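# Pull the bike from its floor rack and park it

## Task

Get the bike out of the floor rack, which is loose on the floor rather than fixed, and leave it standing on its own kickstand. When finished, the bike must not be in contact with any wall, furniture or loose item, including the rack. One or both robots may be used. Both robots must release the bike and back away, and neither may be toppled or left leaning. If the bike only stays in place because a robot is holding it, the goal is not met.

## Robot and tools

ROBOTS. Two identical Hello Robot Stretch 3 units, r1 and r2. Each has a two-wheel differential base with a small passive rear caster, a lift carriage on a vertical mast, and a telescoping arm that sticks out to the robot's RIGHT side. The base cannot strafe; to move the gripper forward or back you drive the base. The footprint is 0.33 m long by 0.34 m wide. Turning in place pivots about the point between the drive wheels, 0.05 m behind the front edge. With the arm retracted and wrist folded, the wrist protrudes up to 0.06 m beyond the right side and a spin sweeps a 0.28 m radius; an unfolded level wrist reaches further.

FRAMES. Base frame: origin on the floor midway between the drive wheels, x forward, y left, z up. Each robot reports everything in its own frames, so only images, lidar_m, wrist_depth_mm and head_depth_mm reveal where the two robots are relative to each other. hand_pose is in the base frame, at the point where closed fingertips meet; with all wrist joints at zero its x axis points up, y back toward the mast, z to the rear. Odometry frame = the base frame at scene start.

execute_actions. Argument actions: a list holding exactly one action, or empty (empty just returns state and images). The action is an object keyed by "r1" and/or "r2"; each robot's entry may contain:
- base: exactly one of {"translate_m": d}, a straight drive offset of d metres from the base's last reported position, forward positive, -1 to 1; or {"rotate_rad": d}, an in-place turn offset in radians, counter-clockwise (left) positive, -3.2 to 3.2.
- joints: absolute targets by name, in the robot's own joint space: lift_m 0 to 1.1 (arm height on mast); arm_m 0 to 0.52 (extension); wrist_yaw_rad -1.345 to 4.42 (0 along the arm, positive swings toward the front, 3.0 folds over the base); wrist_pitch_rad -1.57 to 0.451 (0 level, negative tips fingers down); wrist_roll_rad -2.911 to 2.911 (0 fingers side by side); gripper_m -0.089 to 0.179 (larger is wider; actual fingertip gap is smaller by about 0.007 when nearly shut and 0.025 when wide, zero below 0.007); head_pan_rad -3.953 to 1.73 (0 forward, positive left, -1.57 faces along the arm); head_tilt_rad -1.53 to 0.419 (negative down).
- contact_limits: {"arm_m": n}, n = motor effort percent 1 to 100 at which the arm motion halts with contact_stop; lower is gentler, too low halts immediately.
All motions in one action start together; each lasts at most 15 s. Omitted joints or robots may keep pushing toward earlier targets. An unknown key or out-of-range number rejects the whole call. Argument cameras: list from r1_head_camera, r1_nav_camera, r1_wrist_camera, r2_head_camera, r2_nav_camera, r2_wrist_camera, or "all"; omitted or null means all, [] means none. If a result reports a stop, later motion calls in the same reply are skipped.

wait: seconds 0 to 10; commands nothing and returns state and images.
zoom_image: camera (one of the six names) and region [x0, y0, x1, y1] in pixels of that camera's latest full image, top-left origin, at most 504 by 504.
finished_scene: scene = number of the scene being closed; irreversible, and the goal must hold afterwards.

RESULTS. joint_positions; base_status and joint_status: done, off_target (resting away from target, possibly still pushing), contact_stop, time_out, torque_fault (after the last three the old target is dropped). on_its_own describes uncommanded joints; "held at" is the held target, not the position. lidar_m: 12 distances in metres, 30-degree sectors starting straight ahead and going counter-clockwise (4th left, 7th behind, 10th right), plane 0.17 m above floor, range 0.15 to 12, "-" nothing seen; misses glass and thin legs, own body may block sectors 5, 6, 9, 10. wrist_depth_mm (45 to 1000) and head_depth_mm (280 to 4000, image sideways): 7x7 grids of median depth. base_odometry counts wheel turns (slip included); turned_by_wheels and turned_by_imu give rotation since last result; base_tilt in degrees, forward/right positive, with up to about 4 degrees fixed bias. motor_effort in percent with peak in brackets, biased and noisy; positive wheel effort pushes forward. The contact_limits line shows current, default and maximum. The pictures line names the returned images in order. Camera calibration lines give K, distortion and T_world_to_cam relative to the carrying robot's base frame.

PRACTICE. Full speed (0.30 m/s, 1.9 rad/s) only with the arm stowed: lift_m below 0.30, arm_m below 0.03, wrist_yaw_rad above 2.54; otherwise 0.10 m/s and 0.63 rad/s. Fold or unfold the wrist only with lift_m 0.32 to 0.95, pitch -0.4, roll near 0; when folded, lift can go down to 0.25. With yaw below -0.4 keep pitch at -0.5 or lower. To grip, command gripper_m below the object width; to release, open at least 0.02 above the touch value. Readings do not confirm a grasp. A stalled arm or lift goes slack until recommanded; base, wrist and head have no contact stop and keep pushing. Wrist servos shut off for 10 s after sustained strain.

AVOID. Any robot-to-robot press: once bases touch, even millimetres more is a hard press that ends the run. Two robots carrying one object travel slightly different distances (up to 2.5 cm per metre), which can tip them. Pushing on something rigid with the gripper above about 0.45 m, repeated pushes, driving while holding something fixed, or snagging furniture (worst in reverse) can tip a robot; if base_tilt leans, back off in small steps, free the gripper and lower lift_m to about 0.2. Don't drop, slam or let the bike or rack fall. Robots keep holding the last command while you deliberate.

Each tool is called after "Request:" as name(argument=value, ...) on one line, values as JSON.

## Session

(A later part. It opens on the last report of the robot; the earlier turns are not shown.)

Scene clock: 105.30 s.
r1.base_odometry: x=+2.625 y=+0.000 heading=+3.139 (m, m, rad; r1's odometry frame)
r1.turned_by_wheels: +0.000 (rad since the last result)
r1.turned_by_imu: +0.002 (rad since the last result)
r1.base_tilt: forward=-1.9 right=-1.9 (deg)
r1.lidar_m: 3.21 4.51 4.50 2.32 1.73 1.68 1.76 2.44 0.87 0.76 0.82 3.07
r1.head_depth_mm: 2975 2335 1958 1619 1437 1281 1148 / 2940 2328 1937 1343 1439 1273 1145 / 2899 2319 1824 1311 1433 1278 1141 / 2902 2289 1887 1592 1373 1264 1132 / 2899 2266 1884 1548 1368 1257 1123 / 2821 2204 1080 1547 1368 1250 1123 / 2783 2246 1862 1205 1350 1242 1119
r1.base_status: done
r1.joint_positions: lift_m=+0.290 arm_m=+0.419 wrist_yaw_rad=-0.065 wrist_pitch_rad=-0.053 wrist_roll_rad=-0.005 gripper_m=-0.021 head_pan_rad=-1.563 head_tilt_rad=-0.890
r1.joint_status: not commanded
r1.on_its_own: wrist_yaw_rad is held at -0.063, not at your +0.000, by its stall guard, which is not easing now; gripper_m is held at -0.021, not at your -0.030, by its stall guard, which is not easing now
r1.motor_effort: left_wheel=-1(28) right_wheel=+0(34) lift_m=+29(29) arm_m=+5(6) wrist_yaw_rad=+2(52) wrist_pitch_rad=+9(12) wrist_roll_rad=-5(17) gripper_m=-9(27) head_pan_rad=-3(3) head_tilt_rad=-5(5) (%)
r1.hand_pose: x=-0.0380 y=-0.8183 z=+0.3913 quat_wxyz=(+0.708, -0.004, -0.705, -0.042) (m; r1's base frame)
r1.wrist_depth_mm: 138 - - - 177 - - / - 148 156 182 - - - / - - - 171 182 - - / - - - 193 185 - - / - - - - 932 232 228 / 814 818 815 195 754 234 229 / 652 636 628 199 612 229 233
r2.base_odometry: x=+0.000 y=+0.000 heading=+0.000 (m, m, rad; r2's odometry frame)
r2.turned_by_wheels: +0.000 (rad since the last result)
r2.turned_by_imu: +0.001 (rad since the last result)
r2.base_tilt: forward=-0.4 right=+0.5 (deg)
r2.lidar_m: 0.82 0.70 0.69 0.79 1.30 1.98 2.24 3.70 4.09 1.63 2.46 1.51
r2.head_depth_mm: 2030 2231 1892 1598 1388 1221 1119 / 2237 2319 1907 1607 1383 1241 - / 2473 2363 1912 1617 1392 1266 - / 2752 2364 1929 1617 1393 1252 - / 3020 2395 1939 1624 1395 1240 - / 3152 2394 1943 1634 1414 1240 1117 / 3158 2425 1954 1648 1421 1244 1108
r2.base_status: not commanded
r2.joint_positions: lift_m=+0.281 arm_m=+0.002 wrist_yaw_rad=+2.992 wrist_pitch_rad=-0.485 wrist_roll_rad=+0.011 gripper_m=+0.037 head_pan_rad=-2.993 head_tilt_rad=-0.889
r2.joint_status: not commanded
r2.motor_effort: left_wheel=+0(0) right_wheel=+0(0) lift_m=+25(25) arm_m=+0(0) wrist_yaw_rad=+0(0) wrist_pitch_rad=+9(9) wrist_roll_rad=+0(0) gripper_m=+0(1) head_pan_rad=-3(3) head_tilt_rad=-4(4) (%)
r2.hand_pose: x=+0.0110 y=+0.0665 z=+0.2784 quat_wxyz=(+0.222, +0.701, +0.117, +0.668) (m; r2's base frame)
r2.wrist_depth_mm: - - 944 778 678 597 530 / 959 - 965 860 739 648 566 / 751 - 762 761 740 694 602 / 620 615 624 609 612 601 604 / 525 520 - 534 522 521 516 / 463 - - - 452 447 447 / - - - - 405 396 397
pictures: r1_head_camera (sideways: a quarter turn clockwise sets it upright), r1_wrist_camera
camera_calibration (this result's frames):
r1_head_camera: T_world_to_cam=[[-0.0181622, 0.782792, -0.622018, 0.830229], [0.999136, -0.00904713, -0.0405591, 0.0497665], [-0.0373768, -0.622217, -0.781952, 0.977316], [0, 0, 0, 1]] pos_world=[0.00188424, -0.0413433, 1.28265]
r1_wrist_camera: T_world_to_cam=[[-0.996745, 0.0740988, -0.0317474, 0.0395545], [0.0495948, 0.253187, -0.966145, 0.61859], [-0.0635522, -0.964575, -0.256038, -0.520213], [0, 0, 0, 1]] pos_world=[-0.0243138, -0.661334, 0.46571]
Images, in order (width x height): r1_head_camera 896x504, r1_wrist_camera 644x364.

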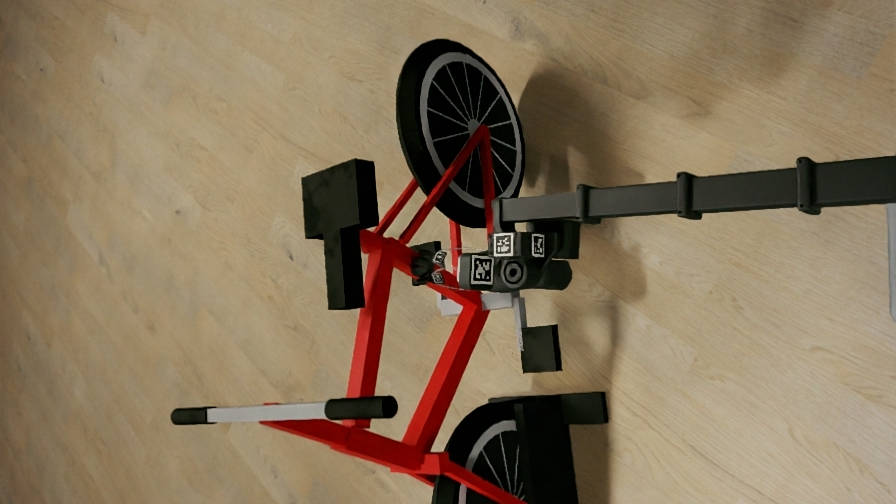

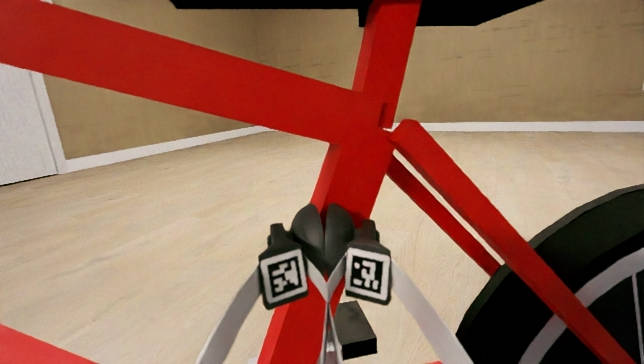

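Request:
execute_actions(actions=[{"r1":{"joints":{"gripper_m":0.08,"wrist_yaw_rad":0}}}], cameras=[])

Request:
execute_actions(actions=[{"r1":{"joints":{"arm_m":0.475}}}], cameras=["r1_wrist_camera"])

Scene clock: 114.63 s.
r1.base_odometry: x=+2.625 y=+0.000 heading=+3.140 (m, m, rad; r1's odometry frame)
r1.turned_by_wheels: +0.000 (rad since the last result)
r1.turned_by_imu: +0.001 (rad since the last result)
r1.base_tilt: forward=-2.0 right=-1.9 (deg)
r1.lidar_m: 3.23 4.49 4.49 2.31 1.73 1.68 1.76 2.44 0.87 0.76 0.82 3.07
r1.head_depth_mm: 2978 2358 1930 1617 1443 1284 1148 / 2972 2332 1942 1332 1437 1278 1144 / 2924 2310 1874 1305 1421 1282 1143 / 2903 2300 1904 1571 1370 1260 1135 / 2818 2276 1897 1573 1374 1257 1126 / 2791 2187 1075 1509 1365 1256 1120 / 2803 2234 1852 1193 1343 1246 1119
r1.base_status: not commanded
r1.joint_positions: lift_m=+0.290 arm_m=+0.419 wrist_yaw_rad=+0.008 wrist_pitch_rad=-0.055 wrist_roll_rad=-0.010 gripper_m=+0.080 head_pan_rad=-1.563 head_tilt_rad=-0.890
r1.joint_status: all done
r1.motor_effort: left_wheel=+2(14) right_wheel=-4(17) lift_m=+28(29) arm_m=+5(6) wrist_yaw_rad=-7(35) wrist_pitch_rad=+10(10) wrist_roll_rad=-3(5) gripper_m=+1(81) head_pan_rad=-2(2) head_tilt_rad=-6(5) (%)
r1.hand_pose: x=-0.0195 y=-0.8189 z=+0.3909 quat_wxyz=(+0.711, +0.022, -0.703, -0.017) (m; r1's base frame)
r1.wrist_depth_mm: 140 144 - - 169 - - / - 150 153 160 172 - - / - - - - 170 - - / - - - - 180 158 - / - - - 920 187 258 220 / 827 780 749 196 684 464 204 / 189 625 614 199 555 232 214
r2.base_odometry: x=+0.000 y=+0.000 heading=+0.000 (m, m, rad; r2's odometry frame)
r2.turned_by_wheels: +0.000 (rad since the last result)
r2.turned_by_imu: +0.001 (rad since the last result)
r2.base_tilt: forward=-0.3 right=+0.5 (deg)
r2.lidar_m: 0.82 0.70 0.69 0.79 1.30 1.98 2.24 3.72 4.10 1.63 2.46 1.51
r2.head_depth_mm: 2031 2214 1891 1600 1379 1216 1122 / 2253 2356 1912 1606 1385 1246 - / 2520 2375 1919 1625 1392 1266 - / 2721 2378 1943 1626 1392 1251 - / 2990 2405 1942 1632 1405 1230 - / 3117 2410 1960 1638 1409 1245 1110 / 3144 2429 1970 1636 1414 1244 1109
r2.base_status: not commanded
r2.joint_positions: lift_m=+0.281 arm_m=+0.002 wrist_yaw_rad=+2.992 wrist_pitch_rad=-0.485 wrist_roll_rad=+0.011 gripper_m=+0.037 head_pan_rad=-2.993 head_tilt_rad=-0.889
r2.joint_status: not commanded
r2.motor_effort: left_wheel=+0(0) right_wheel=+1(0) lift_m=+25(25) arm_m=+0(0) wrist_yaw_rad=+0(0) wrist_pitch_rad=+9(9) wrist_roll_rad=+0(0) gripper_m=-1(1) head_pan_rad=-3(3) head_tilt_rad=-5(5) (%)
r2.hand_pose: x=+0.0110 y=+0.0665 z=+0.2784 quat_wxyz=(+0.222, +0.701, +0.117, +0.668) (m; r2's base frame)
r2.wrist_depth_mm: - - 929 791 679 586 531 / 955 - 947 854 739 644 565 / 743 - 762 752 761 683 600 / 611 612 623 616 616 609 612 / 520 520 - 538 525 519 516 / 468 - - - 453 451 442 / - - - - 396 396 398
pictures: none
No camera images: the call's "cameras" was empty. Leave "cameras" out to get every camera's image.

Scene clock: 117.33 s.
r1.base_odometry: x=+2.625 y=+0.000 heading=+3.139 (m, m, rad; r1's odometry frame)
r1.turned_by_wheels: -0.001 (rad since the last result)
r1.turned_by_imu: -0.001 (rad since the last result)
r1.base_tilt: forward=-1.9 right=-1.8 (deg)
r1.lidar_m: 3.22 4.49 4.51 2.32 1.73 1.68 1.75 2.43 0.87 0.76 0.82 3.07
r1.head_depth_mm: 2952 2346 1933 1617 1433 1280 1145 / 2936 2320 1905 1338 1438 1271 1144 / 2911 2297 1875 1307 1434 1264 1140 / 2838 2276 1890 1399 1396 1261 1138 / 2869 2260 1870 1560 1364 1254 1129 / 2827 2258 1075 1543 1366 1252 1126 / 2752 2196 1853 1187 1347 1249 1117
r1.base_status: not commanded
r1.joint_positions: lift_m=+0.290 arm_m=+0.475 wrist_yaw_rad=-0.022 wrist_pitch_rad=-0.071 wrist_roll_rad=-0.013 gripper_m=+0.080 head_pan_rad=-1.563 head_tilt_rad=-0.891
r1.joint_status: all done
r1.on_its_own: wrist_yaw_rad is at rest, and its effort (+22) is outside its rest range (-12 to +12)
r1.motor_effort: left_wheel=-12(29) right_wheel=+13(39) lift_m=+31(31) arm_m=+3(12) wrist_yaw_rad=+22(42) wrist_pitch_rad=+16(24) wrist_roll_rad=-1(2) gripper_m=-3(8) head_pan_rad=-2(3) head_tilt_rad=-5(5) (%)
r1.hand_pose: x=-0.0270 y=-0.8734 z=+0.3866 quat_wxyz=(+0.711, +0.018, -0.702, -0.033) (m; r1's base frame)
r1.wrist_depth_mm: 87 89 94 - 117 - - / - 93 97 101 109 - - / - - - 106 111 - - / - - - - 116 83 - / - - - 909 121 196 91 / 807 773 725 132 128 652 99 / 635 607 605 130 552 573 167
r2.base_odometry: x=+0.000 y=+0.000 heading=+0.000 (m, m, rad; r2's odometry frame)
r2.turned_by_wheels: +0.000 (rad since the last result)
r2.turned_by_imu: +0.000 (rad since the last result)
r2.base_tilt: forward=-0.3 right=+0.4 (deg)
r2.lidar_m: 0.82 0.70 0.69 0.78 1.30 1.97 2.24 3.70 4.08 1.64 2.46 1.51
r2.head_depth_mm: 2025 2197 1896 1600 1386 1220 1124 / 2228 2373 1908 1600 1388 1244 - / 2487 2367 1918 1616 1395 1275 - / 2744 2376 1929 1617 1384 1251 - / 2978 2421 1923 1638 1406 1236 - / 3175 2414 1937 1632 1409 1240 1117 / 3167 2460 1980 1646 1418 1241 1111
r2.base_status: not commanded
r2.joint_positions: lift_m=+0.281 arm_m=+0.002 wrist_yaw_rad=+2.992 wrist_pitch_rad=-0.485 wrist_roll_rad=+0.011 gripper_m=+0.037 head_pan_rad=-2.993 head_tilt_rad=-0.889
r2.joint_status: not commanded
r2.motor_effort: left_wheel=+0(0) right_wheel=+1(0) lift_m=+25(25) arm_m=+0(0) wrist_yaw_rad=+1(0) wrist_pitch_rad=+9(9) wrist_roll_rad=+0(0) gripper_m=+0(0) head_pan_rad=-3(3) head_tilt_rad=-5(4) (%)
r2.hand_pose: x=+0.0110 y=+0.0665 z=+0.2784 quat_wxyz=(+0.222, +0.701, +0.117, +0.668) (m; r2's base frame)
r2.wrist_depth_mm: - - 932 799 679 589 536 / 968 - 944 839 742 641 572 / 750 - 733 734 747 675 607 / 622 606 610 617 607 594 610 / 516 520 - 541 507 527 516 / 463 - - - 454 451 450 / - - - - 396 395 400
pictures: r1_wrist_camera
camera_calibration (this result's frames):
r1_wrist_camera: T_world_to_cam=[[-0.999237, 0.0310256, -0.0237134, 0.0136614], [0.0312929, 0.272935, -0.961524, 0.642401], [-0.0233597, -0.961532, -0.273697, -0.563396], [0, 0, 0, 1]] pos_world=[-0.0196123, -0.71748, 0.463808]
Images, in order (width x height): r1_wrist_camera 644x364.

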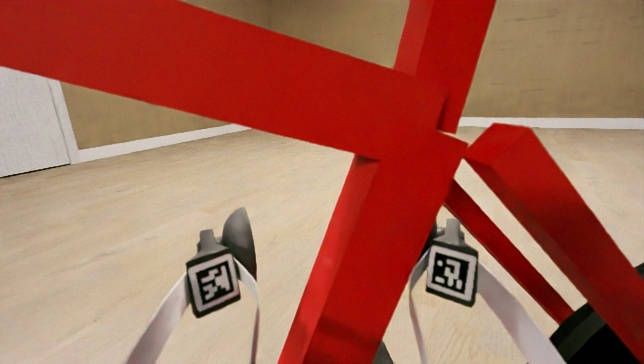

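Request:
execute_actions(actions=[{"r1":{"joints":{"gripper_m":-0.04,"arm_m":0.46}}}], cameras=[])

Request:
execute_actions(actions=[{"r1":{"base":{"translate_m":-0.2}}}], cameras=["r1_head_camera","r1_wrist_camera","r1_nav_camera"])

Scene clock: 124.27 s.
r1.base_odometry: x=+2.625 y=+0.000 heading=+3.140 (m, m, rad; r1's odometry frame)
r1.turned_by_wheels: +0.001 (rad since the last result)
r1.turned_by_imu: +0.002 (rad since the last result)
r1.base_tilt: forward=-1.9 right=-1.8 (deg)
r1.lidar_m: 3.19 4.49 4.50 2.33 1.72 1.68 1.76 2.44 0.86 0.75 0.82 3.07
r1.head_depth_mm: 2950 2328 1927 1642 1438 1278 1146 / 2928 2308 1912 1342 1446 1272 1147 / 2906 2292 1905 1303 1432 1275 1132 / 2871 2264 1124 1241 1392 1265 1136 / 2815 2248 1877 1327 1395 1257 1129 / 2791 2258 1875 1511 1368 1248 1125 / 2785 2226 1772 1178 1343 1249 1118
r1.base_status: not commanded
r1.joint_positions: lift_m=+0.290 arm_m=+0.460 wrist_yaw_rad=+0.004 wrist_pitch_rad=-0.067 wrist_roll_rad=+0.016 gripper_m=-0.039 head_pan_rad=-1.563 head_tilt_rad=-0.891
r1.joint_status: all done
r1.motor_effort: left_wheel=+1(13) right_wheel=-2(17) lift_m=+31(31) arm_m=-2(5) wrist_yaw_rad=-4(24) wrist_pitch_rad=+15(16) wrist_roll_rad=-14(14) gripper_m=-29(99) head_pan_rad=-3(3) head_tilt_rad=-5(5) (%)
r1.hand_pose: x=-0.0205 y=-0.8592 z=+0.3876 quat_wxyz=(+0.701, +0.025, -0.712, -0.023) (m; r1's base frame)
r1.wrist_depth_mm: 94 98 - - 111 - - / 97 99 103 110 117 - - / - - 108 112 117 - - / - - - 121 90 - - / - - - 125 840 93 890 / 859 827 790 129 692 218 166 / 643 648 598 137 577 522 112
r2.base_odometry: x=+0.000 y=+0.000 heading=+0.000 (m, m, rad; r2's odometry frame)
r2.turned_by_wheels: +0.000 (rad since the last result)
r2.turned_by_imu: +0.001 (rad since the last result)
r2.base_tilt: forward=-0.4 right=+0.4 (deg)
r2.lidar_m: 0.82 0.69 0.69 0.78 1.30 1.97 2.24 3.71 4.10 1.67 2.45 1.51
r2.head_depth_mm: 2034 2207 1900 1605 1373 1216 1124 / 2237 2328 1897 1606 1386 1236 - / 2500 2386 1905 1613 1390 1268 - / 2751 2368 1941 1625 1397 1246 - / 3032 2386 1924 1633 1404 1237 - / 3197 2401 1937 1632 1407 1243 1112 / 3148 2432 1955 1642 1414 1245 1109
r2.base_status: not commanded
r2.joint_positions: lift_m=+0.281 arm_m=+0.002 wrist_yaw_rad=+2.992 wrist_pitch_rad=-0.485 wrist_roll_rad=+0.011 gripper_m=+0.037 head_pan_rad=-2.993 head_tilt_rad=-0.889
r2.joint_status: not commanded
r2.motor_effort: left_wheel=+0(0) right_wheel=+0(0) lift_m=+25(25) arm_m=+0(0) wrist_yaw_rad=+0(1) wrist_pitch_rad=+9(8) wrist_roll_rad=+0(0) gripper_m=-1(0) head_pan_rad=-3(3) head_tilt_rad=-5(4) (%)
r2.hand_pose: x=+0.0110 y=+0.0665 z=+0.2784 quat_wxyz=(+0.222, +0.701, +0.117, +0.668) (m; r2's base frame)
r2.wrist_depth_mm: - - 948 778 684 603 532 / 993 - 923 848 731 635 570 / 753 - 763 760 739 688 612 / 620 616 614 606 608 615 598 / 531 523 - 542 526 515 519 / 468 - - - 450 452 450 / - - - - 400 402 394
pictures: none
No camera images: the call's "cameras" was empty. Leave "cameras" out to get every camera's image.

Scene clock: 127.23 s.
r1.base_odometry: x=+2.825 y=+0.000 heading=+3.141 (m, m, rad; r1's odometry frame)
r1.turned_by_wheels: +0.001 (rad since the last result)
r1.turned_by_imu: +0.013 (rad since the last result)
r1.base_tilt: forward=-1.9 right=-1.8 (deg)
r1.lidar_m: 3.40 4.74 4.60 2.07 1.55 1.51 1.59 2.22 0.88 0.75 0.82 3.24
r1.head_depth_mm: 2977 2339 1933 1656 1440 1270 1149 / 2940 2327 1927 1375 1430 1280 1137 / 2928 2307 1916 1320 1433 1271 1139 / 2833 2281 1092 1262 1385 1261 1132 / 2827 2258 1885 1293 1411 1263 1127 / 2825 2263 1872 1539 1357 1252 1129 / 2768 2222 1771 1217 1349 1237 1112
r1.base_status: done
r1.joint_positions: lift_m=+0.290 arm_m=+0.460 wrist_yaw_rad=+0.139 wrist_pitch_rad=-0.064 wrist_roll_rad=+0.024 gripper_m=-0.025 head_pan_rad=-1.564 head_tilt_rad=-0.891
r1.joint_status: not commanded
r1.on_its_own: wrist_yaw_rad is held at +0.093, not at your +0.000, by its stall guard, which is still easing; gripper_m is held at -0.024, not at your -0.040, by its stall guard, which is still easing; left_wheel is at rest, and its effort (+32) is outside its rest range (-18 to +18); right_wheel is at rest, and its effort (-39) is outside its rest range (-18 to +18)
r1.motor_effort: left_wheel=+32(57) right_wheel=-39(74) lift_m=+31(31) arm_m=-2(3) wrist_yaw_rad=-42(95) wrist_pitch_rad=+14(14) wrist_roll_rad=-18(18) gripper_m=-10(35) head_pan_rad=-2(3) head_tilt_rad=-5(5) (%)
r1.hand_pose: x=+0.0138 y=-0.8570 z=+0.3885 quat_wxyz=(+0.698, +0.072, -0.712, +0.025) (m; r1's base frame)
r1.wrist_depth_mm: - - - - - - - / 104 104 105 109 - - - / - 110 110 110 - - - / - - - 116 80 - - / - - - 123 83 892 866 / 833 822 - 130 678 89 674 / 652 650 596 143 570 527 148
r2.base_odometry: x=+0.000 y=+0.000 heading=+0.000 (m, m, rad; r2's odometry frame)
r2.turned_by_wheels: +0.000 (rad since the last result)
r2.turned_by_imu: +0.001 (rad since the last result)
r2.base_tilt: forward=-0.4 right=+0.4 (deg)
r2.lidar_m: 0.82 0.69 0.69 0.79 1.30 1.98 2.24 3.73 4.10 1.52 2.30 1.51
r2.head_depth_mm: 2049 2241 1904 1598 1379 1222 1122 / 2240 2356 1898 1608 1393 1242 - / 2488 2370 1915 1614 1398 1270 - / 2762 2386 1924 1621 1395 1252 - / 2990 2383 1938 1622 1402 1235 - / 3131 2399 1940 1649 1408 1246 1111 / 3174 2422 1957 1640 1418 1243 1110
r2.base_status: not commanded
r2.joint_positions: lift_m=+0.281 arm_m=+0.002 wrist_yaw_rad=+2.992 wrist_pitch_rad=-0.485 wrist_roll_rad=+0.011 gripper_m=+0.037 head_pan_rad=-2.993 head_tilt_rad=-0.889
r2.joint_status: not commanded
r2.motor_effort: left_wheel=+0(0) right_wheel=+1(0) lift_m=+25(25) arm_m=+0(0) wrist_yaw_rad=+0(0) wrist_pitch_rad=+9(9) wrist_roll_rad=+1(0) gripper_m=+0(1) head_pan_rad=-3(3) head_tilt_rad=-4(4) (%)
r2.hand_pose: x=+0.0110 y=+0.0665 z=+0.2784 quat_wxyz=(+0.222, +0.701, +0.117, +0.668) (m; r2's base frame)
r2.wrist_depth_mm: - - 940 773 681 603 534 / 974 - 923 834 739 647 564 / 757 - 728 751 733 677 604 / 615 621 614 612 602 613 609 / 520 521 - 544 529 515 512 / 467 - - - 458 449 448 / - - - - 395 397 399
pictures: r1_head_camera (sideways: a quarter turn clockwise sets it upright), r1_nav_camera (sideways: a quarter turn counterclockwise sets it upright), r1_wrist_camera
camera_calibration (this result's frames):
r1_head_camera: T_world_to_cam=[[-0.0179317, 0.7838, -0.620755, 0.828581], [0.999133, -0.00928518, -0.0405859, 0.0498012], [-0.037575, -0.620944, -0.782954, 0.97862], [0, 0, 0, 1]] pos_world=[0.00187146, -0.0413109, 1.28258]
r1_nav_camera: T_world_to_cam=[[-0.0426768, -0.748913, 0.661293, -0.812825], [-0.998419, 0.00772877, -0.0556805, 0.130641], [0.0365889, -0.662623, -0.748059, 0.923294], [0, 0, 0, 1]] pos_world=[0.0619637, 0.00205156, 1.23547]
r1_wrist_camera: T_world_to_cam=[[-0.990022, -0.127277, -0.0604717, -0.0675221], [0.0237593, 0.272225, -0.96194, 0.638111], [0.138895, -0.953779, -0.266484, -0.544545], [0, 0, 0, 1]] pos_world=[-0.00637501, -0.70168, 0.464629]
Images, in order (width x height): r1_head_camera 896x504, r1_nav_camera 672x504, r1_wrist_camera 644x364.

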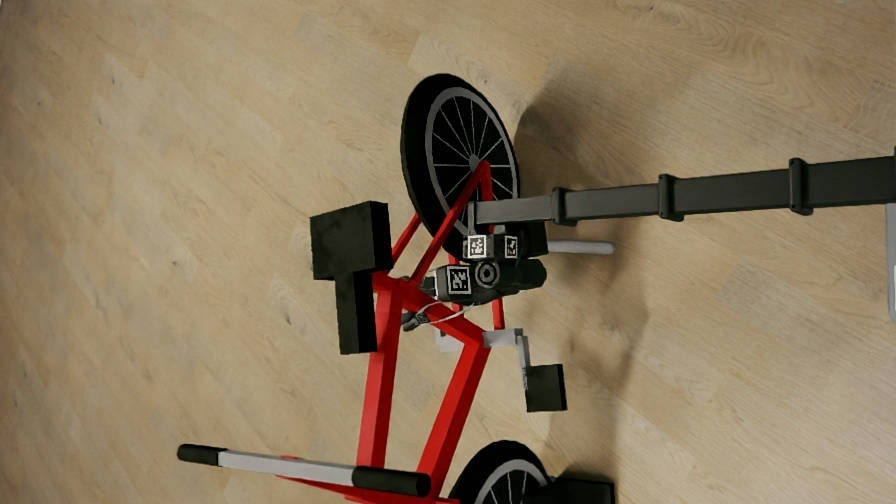

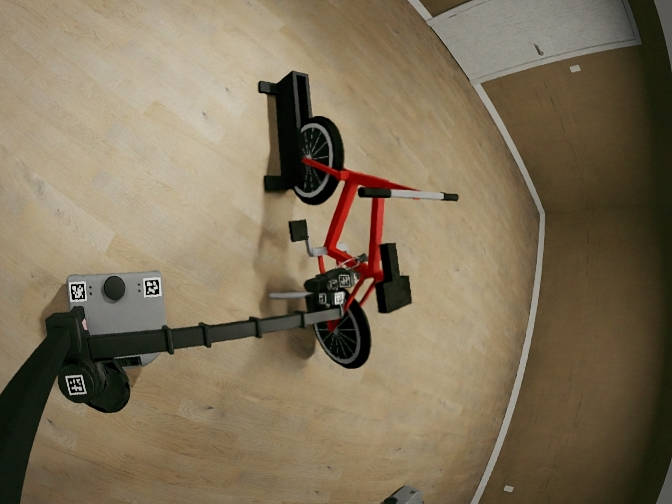

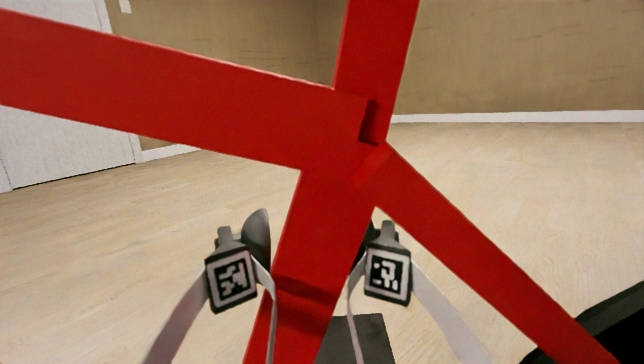

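Request:
execute_actions(actions=[{"r1":{"base":{"translate_m":-0.15},"joints":{"gripper_m":-0.045}}}], cameras=[])

Request:
execute_actions(actions=[{"r1":{"base":{"translate_m":-0.15}}}], cameras=["r1_head_camera","r1_wrist_camera","r1_nav_camera"])

Scene clock: 135.70 s.
r1.base_odometry: x=+2.975 y=+0.000 heading=+3.141 (m, m, rad; r1's odometry frame)
r1.turned_by_wheels: +0.000 (rad since the last result)
r1.turned_by_imu: +0.002 (rad since the last result)
r1.base_tilt: forward=-1.9 right=-1.8 (deg)
r1.lidar_m: 3.54 4.83 4.67 1.89 1.42 1.39 1.46 2.05 0.90 0.77 0.80 3.37
r1.head_depth_mm: 2953 2340 1933 1649 1446 1272 1144 / 2927 2329 1923 1415 1434 1271 1140 / 2908 2289 1908 1329 1430 1277 1141 / 2891 2289 1089 1281 1368 1263 1140 / 2833 2245 1885 1288 1404 1257 1124 / 2796 2218 1885 1510 1382 1251 1125 / 2782 2258 1780 1177 1356 1245 1115
r1.base_status: done
r1.joint_positions: lift_m=+0.290 arm_m=+0.460 wrist_yaw_rad=+0.161 wrist_pitch_rad=-0.071 wrist_roll_rad=+0.027 gripper_m=-0.031 head_pan_rad=-1.564 head_tilt_rad=-0.891
r1.joint_status: gripper_m off_target (ended at -0.031, target -0.045)
r1.on_its_own: wrist_yaw_rad is held at +0.156, not at your +0.000, by its stall guard, which is not easing now; gripper_m is held at -0.032, not at your -0.045, by its stall guard, which is still easing
r1.motor_effort: left_wheel=-1(49) right_wheel=+2(64) lift_m=+31(31) arm_m=+0(2) wrist_yaw_rad=-4(74) wrist_pitch_rad=+16(16) wrist_roll_rad=-19(19) gripper_m=-21(99) head_pan_rad=-3(3) head_tilt_rad=-5(5) (%)
r1.hand_pose: x=+0.0193 y=-0.8556 z=+0.3867 quat_wxyz=(+0.697, +0.083, -0.712, +0.030) (m; r1's base frame)
r1.wrist_depth_mm: - - - - 101 - - / 98 99 101 107 108 - - / - 104 106 107 - - - / - - - 115 78 - - / - - - 123 83 830 843 / 844 806 788 131 704 90 666 / 660 648 590 142 537 527 100
r2.base_odometry: x=+0.000 y=+0.000 heading=+0.000 (m, m, rad; r2's odometry frame)
r2.turned_by_wheels: +0.000 (rad since the last result)
r2.turned_by_imu: +0.001 (rad since the last result)
r2.base_tilt: forward=-0.3 right=+0.5 (deg)
r2.lidar_m: 0.82 0.69 0.69 0.78 1.30 1.98 2.23 3.71 4.10 1.37 2.17 1.51
r2.head_depth_mm: 2024 2221 1915 1591 1383 1218 1125 / 2247 2347 1916 1600 1385 1246 - / 2516 2372 1923 1618 1390 1269 - / 2769 2390 1917 1613 1397 1251 - / 3027 2400 1935 1628 1408 1231 - / 3146 2405 1945 1633 1413 1248 1110 / 3158 2446 1951 1651 1416 1245 1112
r2.base_status: not commanded
r2.joint_positions: lift_m=+0.281 arm_m=+0.002 wrist_yaw_rad=+2.992 wrist_pitch_rad=-0.485 wrist_roll_rad=+0.011 gripper_m=+0.037 head_pan_rad=-2.993 head_tilt_rad=-0.889
r2.joint_status: not commanded
r2.motor_effort: left_wheel=+0(0) right_wheel=+0(0) lift_m=+25(25) arm_m=+0(0) wrist_yaw_rad=+0(0) wrist_pitch_rad=+8(9) wrist_roll_rad=+0(0) gripper_m=-1(1) head_pan_rad=-3(4) head_tilt_rad=-4(4) (%)
r2.hand_pose: x=+0.0110 y=+0.0665 z=+0.2784 quat_wxyz=(+0.222, +0.701, +0.117, +0.668) (m; r2's base frame)
r2.wrist_depth_mm: - - 917 781 679 588 530 / 974 - 954 826 739 643 565 / 754 - 732 734 739 683 599 / 622 607 612 607 616 606 610 / 520 522 - 536 523 517 530 / 472 - - - 453 446 453 / - - - - 401 396 394
pictures: none
No camera images: the call's "cameras" was empty. Leave "cameras" out to get every camera's image.

Scene clock: 138.37 s.
r1.base_odometry: x=+3.125 y=+0.000 heading=+3.141 (m, m, rad; r1's odometry frame)
r1.turned_by_wheels: +0.000 (rad since the last result)
r1.turned_by_imu: +0.002 (rad since the last result)
r1.base_tilt: forward=-1.9 right=-1.8 (deg)
r1.lidar_m: 3.68 4.91 4.24 1.72 1.29 1.26 1.32 1.86 0.92 0.79 0.79 3.48
r1.head_depth_mm: 2948 2332 1930 1648 1435 1277 1148 / 2930 2326 1924 1514 1429 1268 1139 / 2898 2304 1909 1340 1420 1267 1133 / 2867 2297 1087 1254 1364 1263 1131 / 2853 2260 1886 1283 1411 1254 1127 / 2815 2243 1871 1501 1377 1251 1124 / 2775 2210 1795 1178 1347 1252 1120
r1.base_status: done
r1.joint_positions: lift_m=+0.290 arm_m=+0.460 wrist_yaw_rad=+0.165 wrist_pitch_rad=-0.079 wrist_roll_rad=+0.027 gripper_m=-0.021 head_pan_rad=-1.564 head_tilt_rad=-0.891
r1.joint_status: not commanded
r1.on_its_own: wrist_yaw_rad is held at +0.156, not at your +0.000, by its stall guard, which is not easing now; gripper_m is held at -0.020, not at your -0.045, by its stall guard, which is still easing
r1.motor_effort: left_wheel=+0(5) right_wheel=+1(16) lift_m=+31(31) arm_m=+0(0) wrist_yaw_rad=-8(16) wrist_pitch_rad=+19(19) wrist_roll_rad=-19(19) gripper_m=-5(27) head_pan_rad=-3(3) head_tilt_rad=-5(5) (%)
r1.hand_pose: x=+0.0202 y=-0.8551 z=+0.3846 quat_wxyz=(+0.697, +0.087, -0.711, +0.029) (m; r1's base frame)
r1.wrist_depth_mm: - - - - 97 - - / 91 92 96 104 104 - - / - 98 100 103 - - - / - - - 112 83 - - / - - - 121 81 823 823 / 845 803 766 130 680 90 170 / 657 638 593 145 532 182 106
r2.base_odometry: x=+0.000 y=+0.000 heading=+0.000 (m, m, rad; r2's odometry frame)
r2.turned_by_wheels: +0.000 (rad since the last result)
r2.turned_by_imu: +0.000 (rad since the last result)
r2.base_tilt: forward=-0.3 right=+0.5 (deg)
r2.lidar_m: 0.83 0.70 0.69 0.78 1.29 1.98 2.24 3.73 4.09 1.23 2.06 1.51
r2.head_depth_mm: 2019 2213 1883 1598 1378 1219 1123 / 2254 2332 1906 1608 1395 1246 - / 2512 2376 1921 1613 1394 1265 - / 2755 2371 1927 1628 1404 1253 - / 2971 2386 1934 1628 1410 1233 - / 3133 2424 1957 1649 1415 1233 1114 / 3188 2413 1967 1641 1416 1239 1109
r2.base_status: not commanded
r2.joint_positions: lift_m=+0.281 arm_m=+0.002 wrist_yaw_rad=+2.992 wrist_pitch_rad=-0.485 wrist_roll_rad=+0.011 gripper_m=+0.037 head_pan_rad=-2.993 head_tilt_rad=-0.889
r2.joint_status: not commanded
r2.motor_effort: left_wheel=+0(0) right_wheel=+0(1) lift_m=+25(25) arm_m=+0(0) wrist_yaw_rad=+1(0) wrist_pitch_rad=+9(9) wrist_roll_rad=+0(0) gripper_m=-1(1) head_pan_rad=-4(4) head_tilt_rad=-4(4) (%)
r2.hand_pose: x=+0.0110 y=+0.0665 z=+0.2784 quat_wxyz=(+0.222, +0.701, +0.117, +0.668) (m; r2's base frame)
r2.wrist_depth_mm: - - 934 803 681 600 534 / 978 - 954 858 729 635 570 / 756 - 750 733 736 684 612 / 616 618 625 612 601 615 604 / 526 523 - 541 526 520 527 / 466 - - - 452 449 445 / - - - - 400 400 401
pictures: r1_head_camera (sideways: a quarter turn clockwise sets it upright), r1_nav_camera (sideways: a quarter turn counterclockwise sets it upright), r1_wrist_camera
camera_calibration (this result's frames):
r1_head_camera: T_world_to_cam=[[-0.0179316, 0.7838, -0.620755, 0.828581], [0.999133, -0.0092853, -0.0405859, 0.0498012], [-0.0375751, -0.620944, -0.782954, 0.97862], [0, 0, 0, 1]] pos_world=[0.00187145, -0.0413109, 1.28258]
r1_nav_camera: T_world_to_cam=[[-0.0426769, -0.748913, 0.661293, -0.812825], [-0.998419, 0.00772889, -0.0556805, 0.130641], [0.0365888, -0.662623, -0.748059, 0.923294], [0, 0, 0, 1]] pos_world=[0.0619637, 0.00205155, 1.23547]
r1_wrist_camera: T_world_to_cam=[[-0.986371, -0.151936, -0.0631472, -0.0812404], [0.0170258, 0.287477, -0.957636, 0.64526], [0.163653, -0.94566, -0.280972, -0.532571], [0, 0, 0, 1]] pos_world=[-0.00396239, -0.701471, 0.463156]
Images, in order (width x height): r1_head_camera 896x504, r1_nav_camera 672x504, r1_wrist_camera 644x364.

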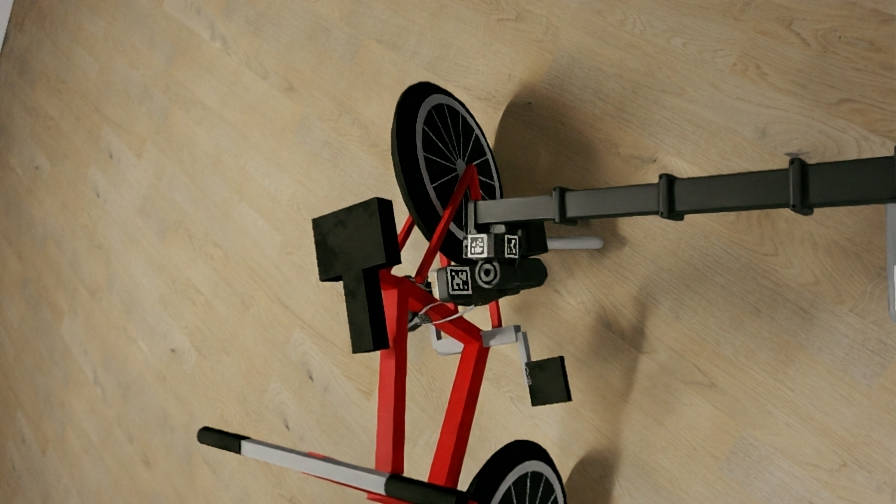

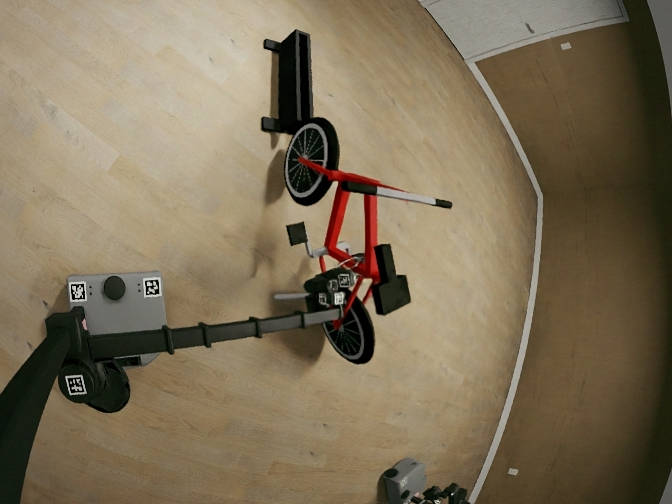

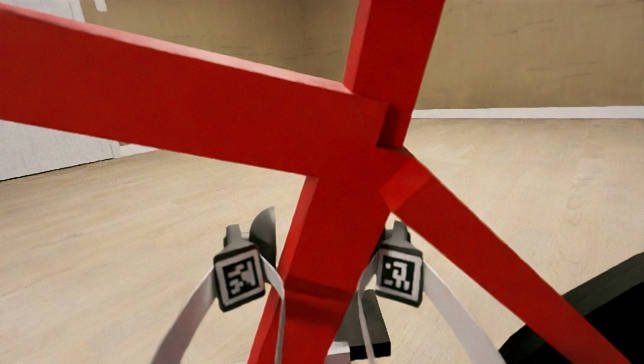

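Request:
execute_actions(actions=[{"r1":{"base":{"translate_m":-0.15}}}], cameras=[])

Request:
execute_actions(actions=[{"r1":{"joints":{"arm_m":0.37,"lift_m":0.285}}}], cameras=[])

Request:
execute_actions(actions=[{"r1":{"joints":{"arm_m":0.31,"lift_m":0.27}}}], cameras=["r1_head_camera","r1_wrist_camera","r1_nav_camera"])

Scene clock: 151.60 s.
r1.base_odometry: x=+3.275 y=+0.000 heading=+3.141 (m, m, rad; r1's odometry frame)
r1.turned_by_wheels: +0.000 (rad since the last result)
r1.turned_by_imu: +0.002 (rad since the last result)
r1.base_tilt: forward=-2.0 right=-1.9 (deg)
r1.lidar_m: 3.79 4.97 3.81 1.54 1.17 1.13 1.19 1.68 0.95 0.68 0.68 3.61
r1.head_depth_mm: 2941 2328 1945 1670 1443 1278 1143 / 2945 2323 1920 1546 1430 1264 1143 / 2925 2285 1904 1359 1432 1270 1142 / 2895 2293 1097 1260 1371 1252 1135 / 2837 2264 1884 1273 1405 1257 1125 / 2818 2242 1865 1516 1381 1250 1125 / 2783 2229 1795 1011 1354 1245 1118
r1.base_status: done
r1.joint_positions: lift_m=+0.290 arm_m=+0.460 wrist_yaw_rad=+0.166 wrist_pitch_rad=-0.096 wrist_roll_rad=+0.031 gripper_m=-0.013 head_pan_rad=-1.564 head_tilt_rad=-0.891
r1.joint_status: not commanded
r1.on_its_own: wrist_yaw_rad is held at +0.156, not at your +0.000, by its stall guard, which is not easing now; gripper_m is held at -0.014, not at your -0.045, by its stall guard, which is not easing now
r1.motor_effort: left_wheel=-1(9) right_wheel=+2(17) lift_m=+32(32) arm_m=+1(1) wrist_yaw_rad=-9(23) wrist_pitch_rad=+26(25) wrist_roll_rad=-21(21) gripper_m=-22(23) head_pan_rad=-2(2) head_tilt_rad=-4(5) (%)
r1.hand_pose: x=+0.0203 y=-0.8541 z=+0.3803 quat_wxyz=(+0.696, +0.093, -0.712, +0.023) (m; r1's base frame)
r1.wrist_depth_mm: - - - - 91 - - / - 83 88 100 98 - - / - 90 93 97 112 - - / - - - 108 108 - - / - - - 119 77 781 819 / 798 781 688 130 652 90 171 / 634 621 570 148 555 187 116
r2.base_odometry: x=+0.000 y=+0.000 heading=+0.000 (m, m, rad; r2's odometry frame)
r2.turned_by_wheels: +0.000 (rad since the last result)
r2.turned_by_imu: +0.001 (rad since the last result)
r2.base_tilt: forward=-0.4 right=+0.4 (deg)
r2.lidar_m: 0.82 0.69 0.69 0.78 1.30 1.98 2.24 3.69 4.10 1.09 1.95 1.51
r2.head_depth_mm: 2045 2218 1901 1609 1385 1215 1122 / 2243 2366 1906 1602 1381 1243 - / 2483 2360 1932 1615 1389 1271 - / 2753 2361 1936 1624 1394 1256 - / 2973 2397 1950 1620 1413 1235 - / 3124 2406 1958 1640 1409 1239 1115 / 3178 2421 1957 1647 1409 1242 1103
r2.base_status: not commanded
r2.joint_positions: lift_m=+0.281 arm_m=+0.002 wrist_yaw_rad=+2.992 wrist_pitch_rad=-0.485 wrist_roll_rad=+0.011 gripper_m=+0.037 head_pan_rad=-2.993 head_tilt_rad=-0.889
r2.joint_status: not commanded
r2.motor_effort: left_wheel=+0(0) right_wheel=+1(1) lift_m=+25(26) arm_m=+0(1) wrist_yaw_rad=+0(1) wrist_pitch_rad=+9(9) wrist_roll_rad=+0(0) gripper_m=-1(1) head_pan_rad=-4(3) head_tilt_rad=-4(4) (%)
r2.hand_pose: x=+0.0110 y=+0.0665 z=+0.2784 quat_wxyz=(+0.222, +0.701, +0.117, +0.668) (m; r2's base frame)
r2.wrist_depth_mm: - - 939 798 658 593 530 / 980 - 946 838 732 636 560 / 768 - 752 741 737 685 608 / 618 616 614 609 612 616 606 / 522 529 - 543 514 518 521 / 465 - - - 453 445 449 / - - - - 396 398 396
pictures: none
No camera images: the call's "cameras" was empty. Leave "cameras" out to get every camera's image.

Scene clock: 154.27 s.
r1.base_odometry: x=+3.275 y=+0.000 heading=+3.141 (m, m, rad; r1's odometry frame)
r1.turned_by_wheels: +0.000 (rad since the last result)
r1.turned_by_imu: +0.001 (rad since the last result)
r1.base_tilt: forward=-1.9 right=-1.7 (deg)
r1.lidar_m: 3.81 4.99 3.79 1.54 1.16 1.13 1.19 1.68 0.95 0.68 0.68 3.62
r1.head_depth_mm: 2953 2325 1929 1644 1441 1282 1144 / 2906 2301 1915 1576 1439 1279 1137 / 2890 2304 1910 1377 1434 1297 1152 / 2867 2267 1895 1340 1367 1266 1131 / 2844 2254 1871 1138 1408 1257 1130 / 2828 2243 1853 1213 1361 1241 1117 / 2785 2239 1861 1097 1395 1243 1117
r1.base_status: not commanded
r1.joint_positions: lift_m=+0.285 arm_m=+0.370 wrist_yaw_rad=+0.159 wrist_pitch_rad=-0.057 wrist_roll_rad=-0.009 gripper_m=-0.014 head_pan_rad=-1.564 head_tilt_rad=-0.891
r1.joint_status: all done
r1.on_its_own: wrist_yaw_rad is held at +0.156, not at your +0.000, by its stall guard, which is not easing now; gripper_m is held at -0.014, not at your -0.045, by its stall guard, which is not easing now
r1.motor_effort: left_wheel=+0(8) right_wheel=+0(11) lift_m=+33(34) arm_m=-3(6) wrist_yaw_rad=-3(12) wrist_pitch_rad=+10(31) wrist_roll_rad=-3(23) gripper_m=-6(22) head_pan_rad=-3(3) head_tilt_rad=-5(5) (%)
r1.hand_pose: x=+0.0189 y=-0.7665 z=+0.3851 quat_wxyz=(+0.710, +0.077, -0.699, +0.036) (m; r1's base frame)
r1.wrist_depth_mm: - - - - 148 - - / 130 135 158 - 161 - - / - 146 151 161 - - - / - - - 186 183 - - / - - - - 864 278 238 / 825 797 783 225 743 241 252 / 208 243 287 334 341 265 289
r2.base_odometry: x=+0.000 y=+0.000 heading=+0.000 (m, m, rad; r2's odometry frame)
r2.turned_by_wheels: +0.000 (rad since the last result)
r2.turned_by_imu: +0.000 (rad since the last result)
r2.base_tilt: forward=-0.4 right=+0.5 (deg)
r2.lidar_m: 0.82 0.69 0.69 0.79 1.30 1.98 2.24 3.71 4.09 1.09 1.95 1.51
r2.head_depth_mm: 2030 2238 1903 1598 1388 1216 1123 / 2235 2324 1910 1611 1383 1241 - / 2468 2388 1915 1607 1400 1266 - / 2768 2375 1936 1625 1402 1261 - / 2962 2407 1924 1636 1406 1233 - / 3131 2442 1945 1628 1412 1234 1116 / 3197 2418 1957 1641 1410 1240 1101
r2.base_status: not commanded
r2.joint_positions: lift_m=+0.281 arm_m=+0.002 wrist_yaw_rad=+2.992 wrist_pitch_rad=-0.485 wrist_roll_rad=+0.011 gripper_m=+0.037 head_pan_rad=-2.993 head_tilt_rad=-0.889
r2.joint_status: not commanded
r2.motor_effort: left_wheel=+0(0) right_wheel=+0(0) lift_m=+25(25) arm_m=-1(1) wrist_yaw_rad=+0(0) wrist_pitch_rad=+9(9) wrist_roll_rad=+0(0) gripper_m=-1(0) head_pan_rad=-3(4) head_tilt_rad=-4(5) (%)
r2.hand_pose: x=+0.0110 y=+0.0665 z=+0.2784 quat_wxyz=(+0.222, +0.701, +0.117, +0.668) (m; r2's base frame)
r2.wrist_depth_mm: - - 937 779 666 596 530 / 997 - 942 867 738 638 569 / 743 - 748 757 757 694 606 / 605 618 615 611 601 607 606 / 531 520 - 540 512 515 515 / 468 - - - 449 450 447 / - - - - 399 400 398
pictures: none
No camera images: the call's "cameras" was empty. Leave "cameras" out to get every camera's image.

Scene clock: 155.87 s.
r1.base_odometry: x=+3.275 y=+0.000 heading=+3.141 (m, m, rad; r1's odometry frame)
r1.turned_by_wheels: +0.000 (rad since the last result)
r1.turned_by_imu: +0.000 (rad since the last result)
r1.base_tilt: forward=-2.0 right=-1.8 (deg)
r1.lidar_m: 3.81 4.99 3.79 1.55 1.16 1.13 1.19 1.68 0.94 0.68 0.68 3.61
r1.head_depth_mm: 2985 2348 1939 1659 1445 1280 1149 / 2903 2323 1919 1567 1432 1281 1145 / 2875 2301 1904 1379 1450 1281 1140 / 2879 2282 1893 1340 1478 1263 1131 / 2877 2259 1883 1158 1406 1257 1134 / 2779 2249 1863 1215 1360 1252 1122 / 2770 2225 1863 1099 1395 1243 1119
r1.base_status: not commanded
r1.joint_positions: lift_m=+0.270 arm_m=+0.310 wrist_yaw_rad=+0.159 wrist_pitch_rad=-0.057 wrist_roll_rad=-0.010 gripper_m=-0.014 head_pan_rad=-1.564 head_tilt_rad=-0.891
r1.joint_status: all done
r1.on_its_own: wrist_yaw_rad is held at +0.156, not at your +0.000, by its stall guard, which is not easing now; gripper_m is held at -0.014, not at your -0.045, by its stall guard, which is not easing now
r1.motor_effort: left_wheel=+0(1) right_wheel=+0(0) lift_m=+28(31) arm_m=-2(0) wrist_yaw_rad=-1(3) wrist_pitch_rad=+10(11) wrist_roll_rad=-3(3) gripper_m=-5(7) head_pan_rad=-3(2) head_tilt_rad=-5(5) (%)
r1.hand_pose: x=+0.0188 y=-0.7066 z=+0.3704 quat_wxyz=(+0.710, +0.076, -0.699, +0.036) (m; r1's base frame)
r1.wrist_depth_mm: 170 182 - - 207 - - / - 188 196 215 - - - / - - - 233 - - - / - - - 274 - - 290 / 249 - - - 959 293 309 / 253 268 540 668 329 323 355 / 373 574 311 573 344 355 415
r2.base_odometry: x=+0.000 y=+0.000 heading=+0.000 (m, m, rad; r2's odometry frame)
r2.turned_by_wheels: +0.000 (rad since the last result)
r2.turned_by_imu: +0.000 (rad since the last result)
r2.base_tilt: forward=-0.3 right=+0.5 (deg)
r2.lidar_m: 0.82 0.69 0.69 0.78 1.30 1.97 2.24 3.71 4.09 1.09 1.96 1.51
r2.head_depth_mm: 2026 2216 1890 1594 1387 1205 1120 / 2234 2343 1902 1603 1393 1245 - / 2480 2372 1919 1608 1395 1268 - / 2785 2404 1935 1634 1408 1246 - / 3033 2358 1947 1633 1406 1233 - / 3151 2429 1951 1635 1409 1241 1116 / 3186 2443 1965 1630 1417 1237 1108
r2.base_status: not commanded
r2.joint_positions: lift_m=+0.281 arm_m=+0.002 wrist_yaw_rad=+2.992 wrist_pitch_rad=-0.485 wrist_roll_rad=+0.011 gripper_m=+0.037 head_pan_rad=-2.993 head_tilt_rad=-0.889
r2.joint_status: not commanded
r2.motor_effort: left_wheel=+0(0) right_wheel=+0(0) lift_m=+25(25) arm_m=+0(0) wrist_yaw_rad=+1(0) wrist_pitch_rad=+9(9) wrist_roll_rad=+0(0) gripper_m=+0(1) head_pan_rad=-3(3) head_tilt_rad=-4(4) (%)
r2.hand_pose: x=+0.0110 y=+0.0665 z=+0.2784 quat_wxyz=(+0.222, +0.701, +0.117, +0.668) (m; r2's base frame)
r2.wrist_depth_mm: - - 910 794 681 597 534 / 980 - 943 852 723 637 563 / 773 - 740 744 755 683 618 / 617 627 620 612 610 601 612 / 528 528 - 537 526 523 516 / 464 - - - 455 447 451 / - - - - 397 399 396
pictures: r1_head_camera (sideways: a quarter turn clockwise sets it upright), r1_nav_camera (sideways: a quarter turn counterclockwise sets it upright), r1_wrist_camera
camera_calibration (this result's frames):
r1_head_camera: T_world_to_cam=[[-0.0179211, 0.7838, -0.620755, 0.828581], [0.999133, -0.00929864, -0.0405859, 0.0498012], [-0.0375834, -0.620944, -0.782954, 0.97862], [0, 0, 0, 1]] pos_world=[0.0018709, -0.0413109, 1.28258]
r1_nav_camera: T_world_to_cam=[[-0.0426869, -0.748912, 0.661293, -0.812825], [-0.998419, 0.00774222, -0.0556805, 0.130641], [0.03658, -0.662624, -0.748059, 0.923294], [0, 0, 0, 1]] pos_world=[0.0619638, 0.0020508, 1.23547]
r1_wrist_camera: T_world_to_cam=[[-0.988411, -0.149414, -0.0268043, -0.0726345], [-0.013222, 0.260647, -0.965344, 0.573447], [0.151222, -0.953802, -0.259602, -0.409333], [0, 0, 0, 1]] pos_world=[-0.00231057, -0.550742, 0.445363]
Images, in order (width x height): r1_head_camera 896x504, r1_nav_camera 672x504, r1_wrist_camera 644x364.

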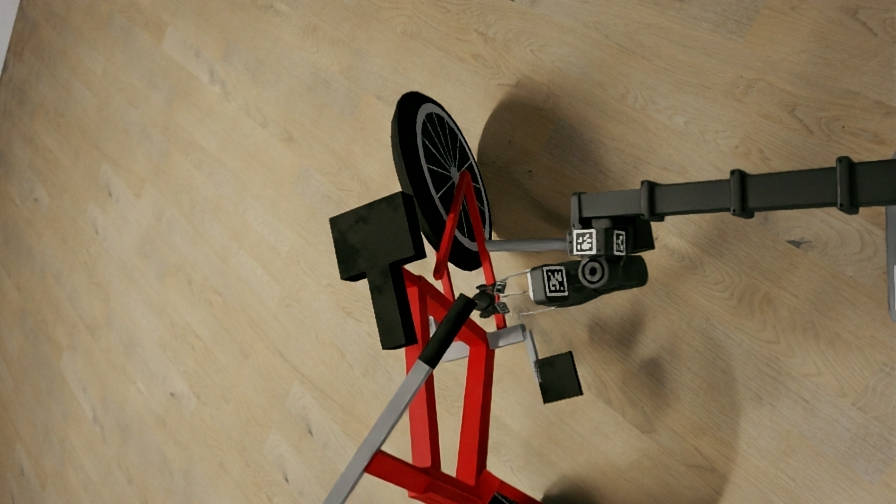

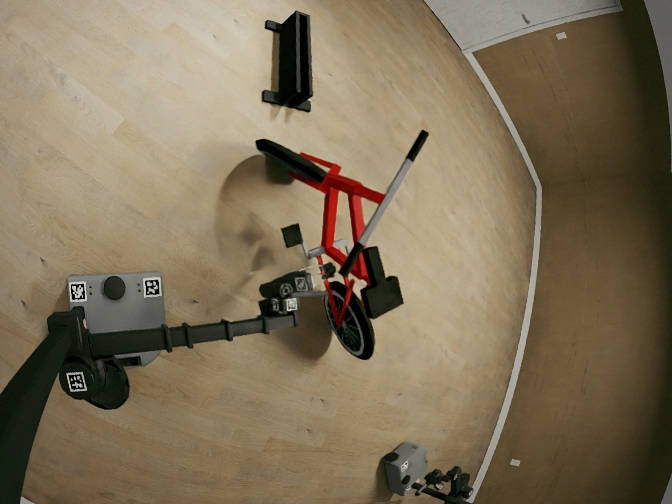

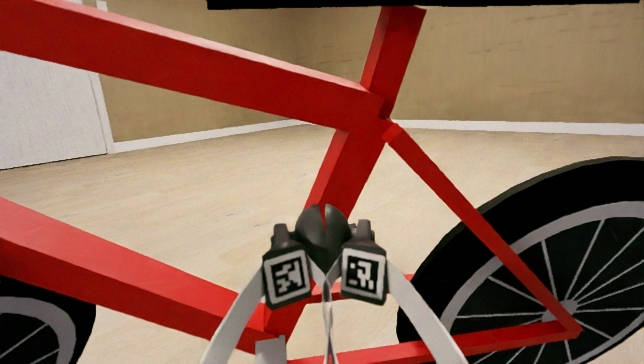

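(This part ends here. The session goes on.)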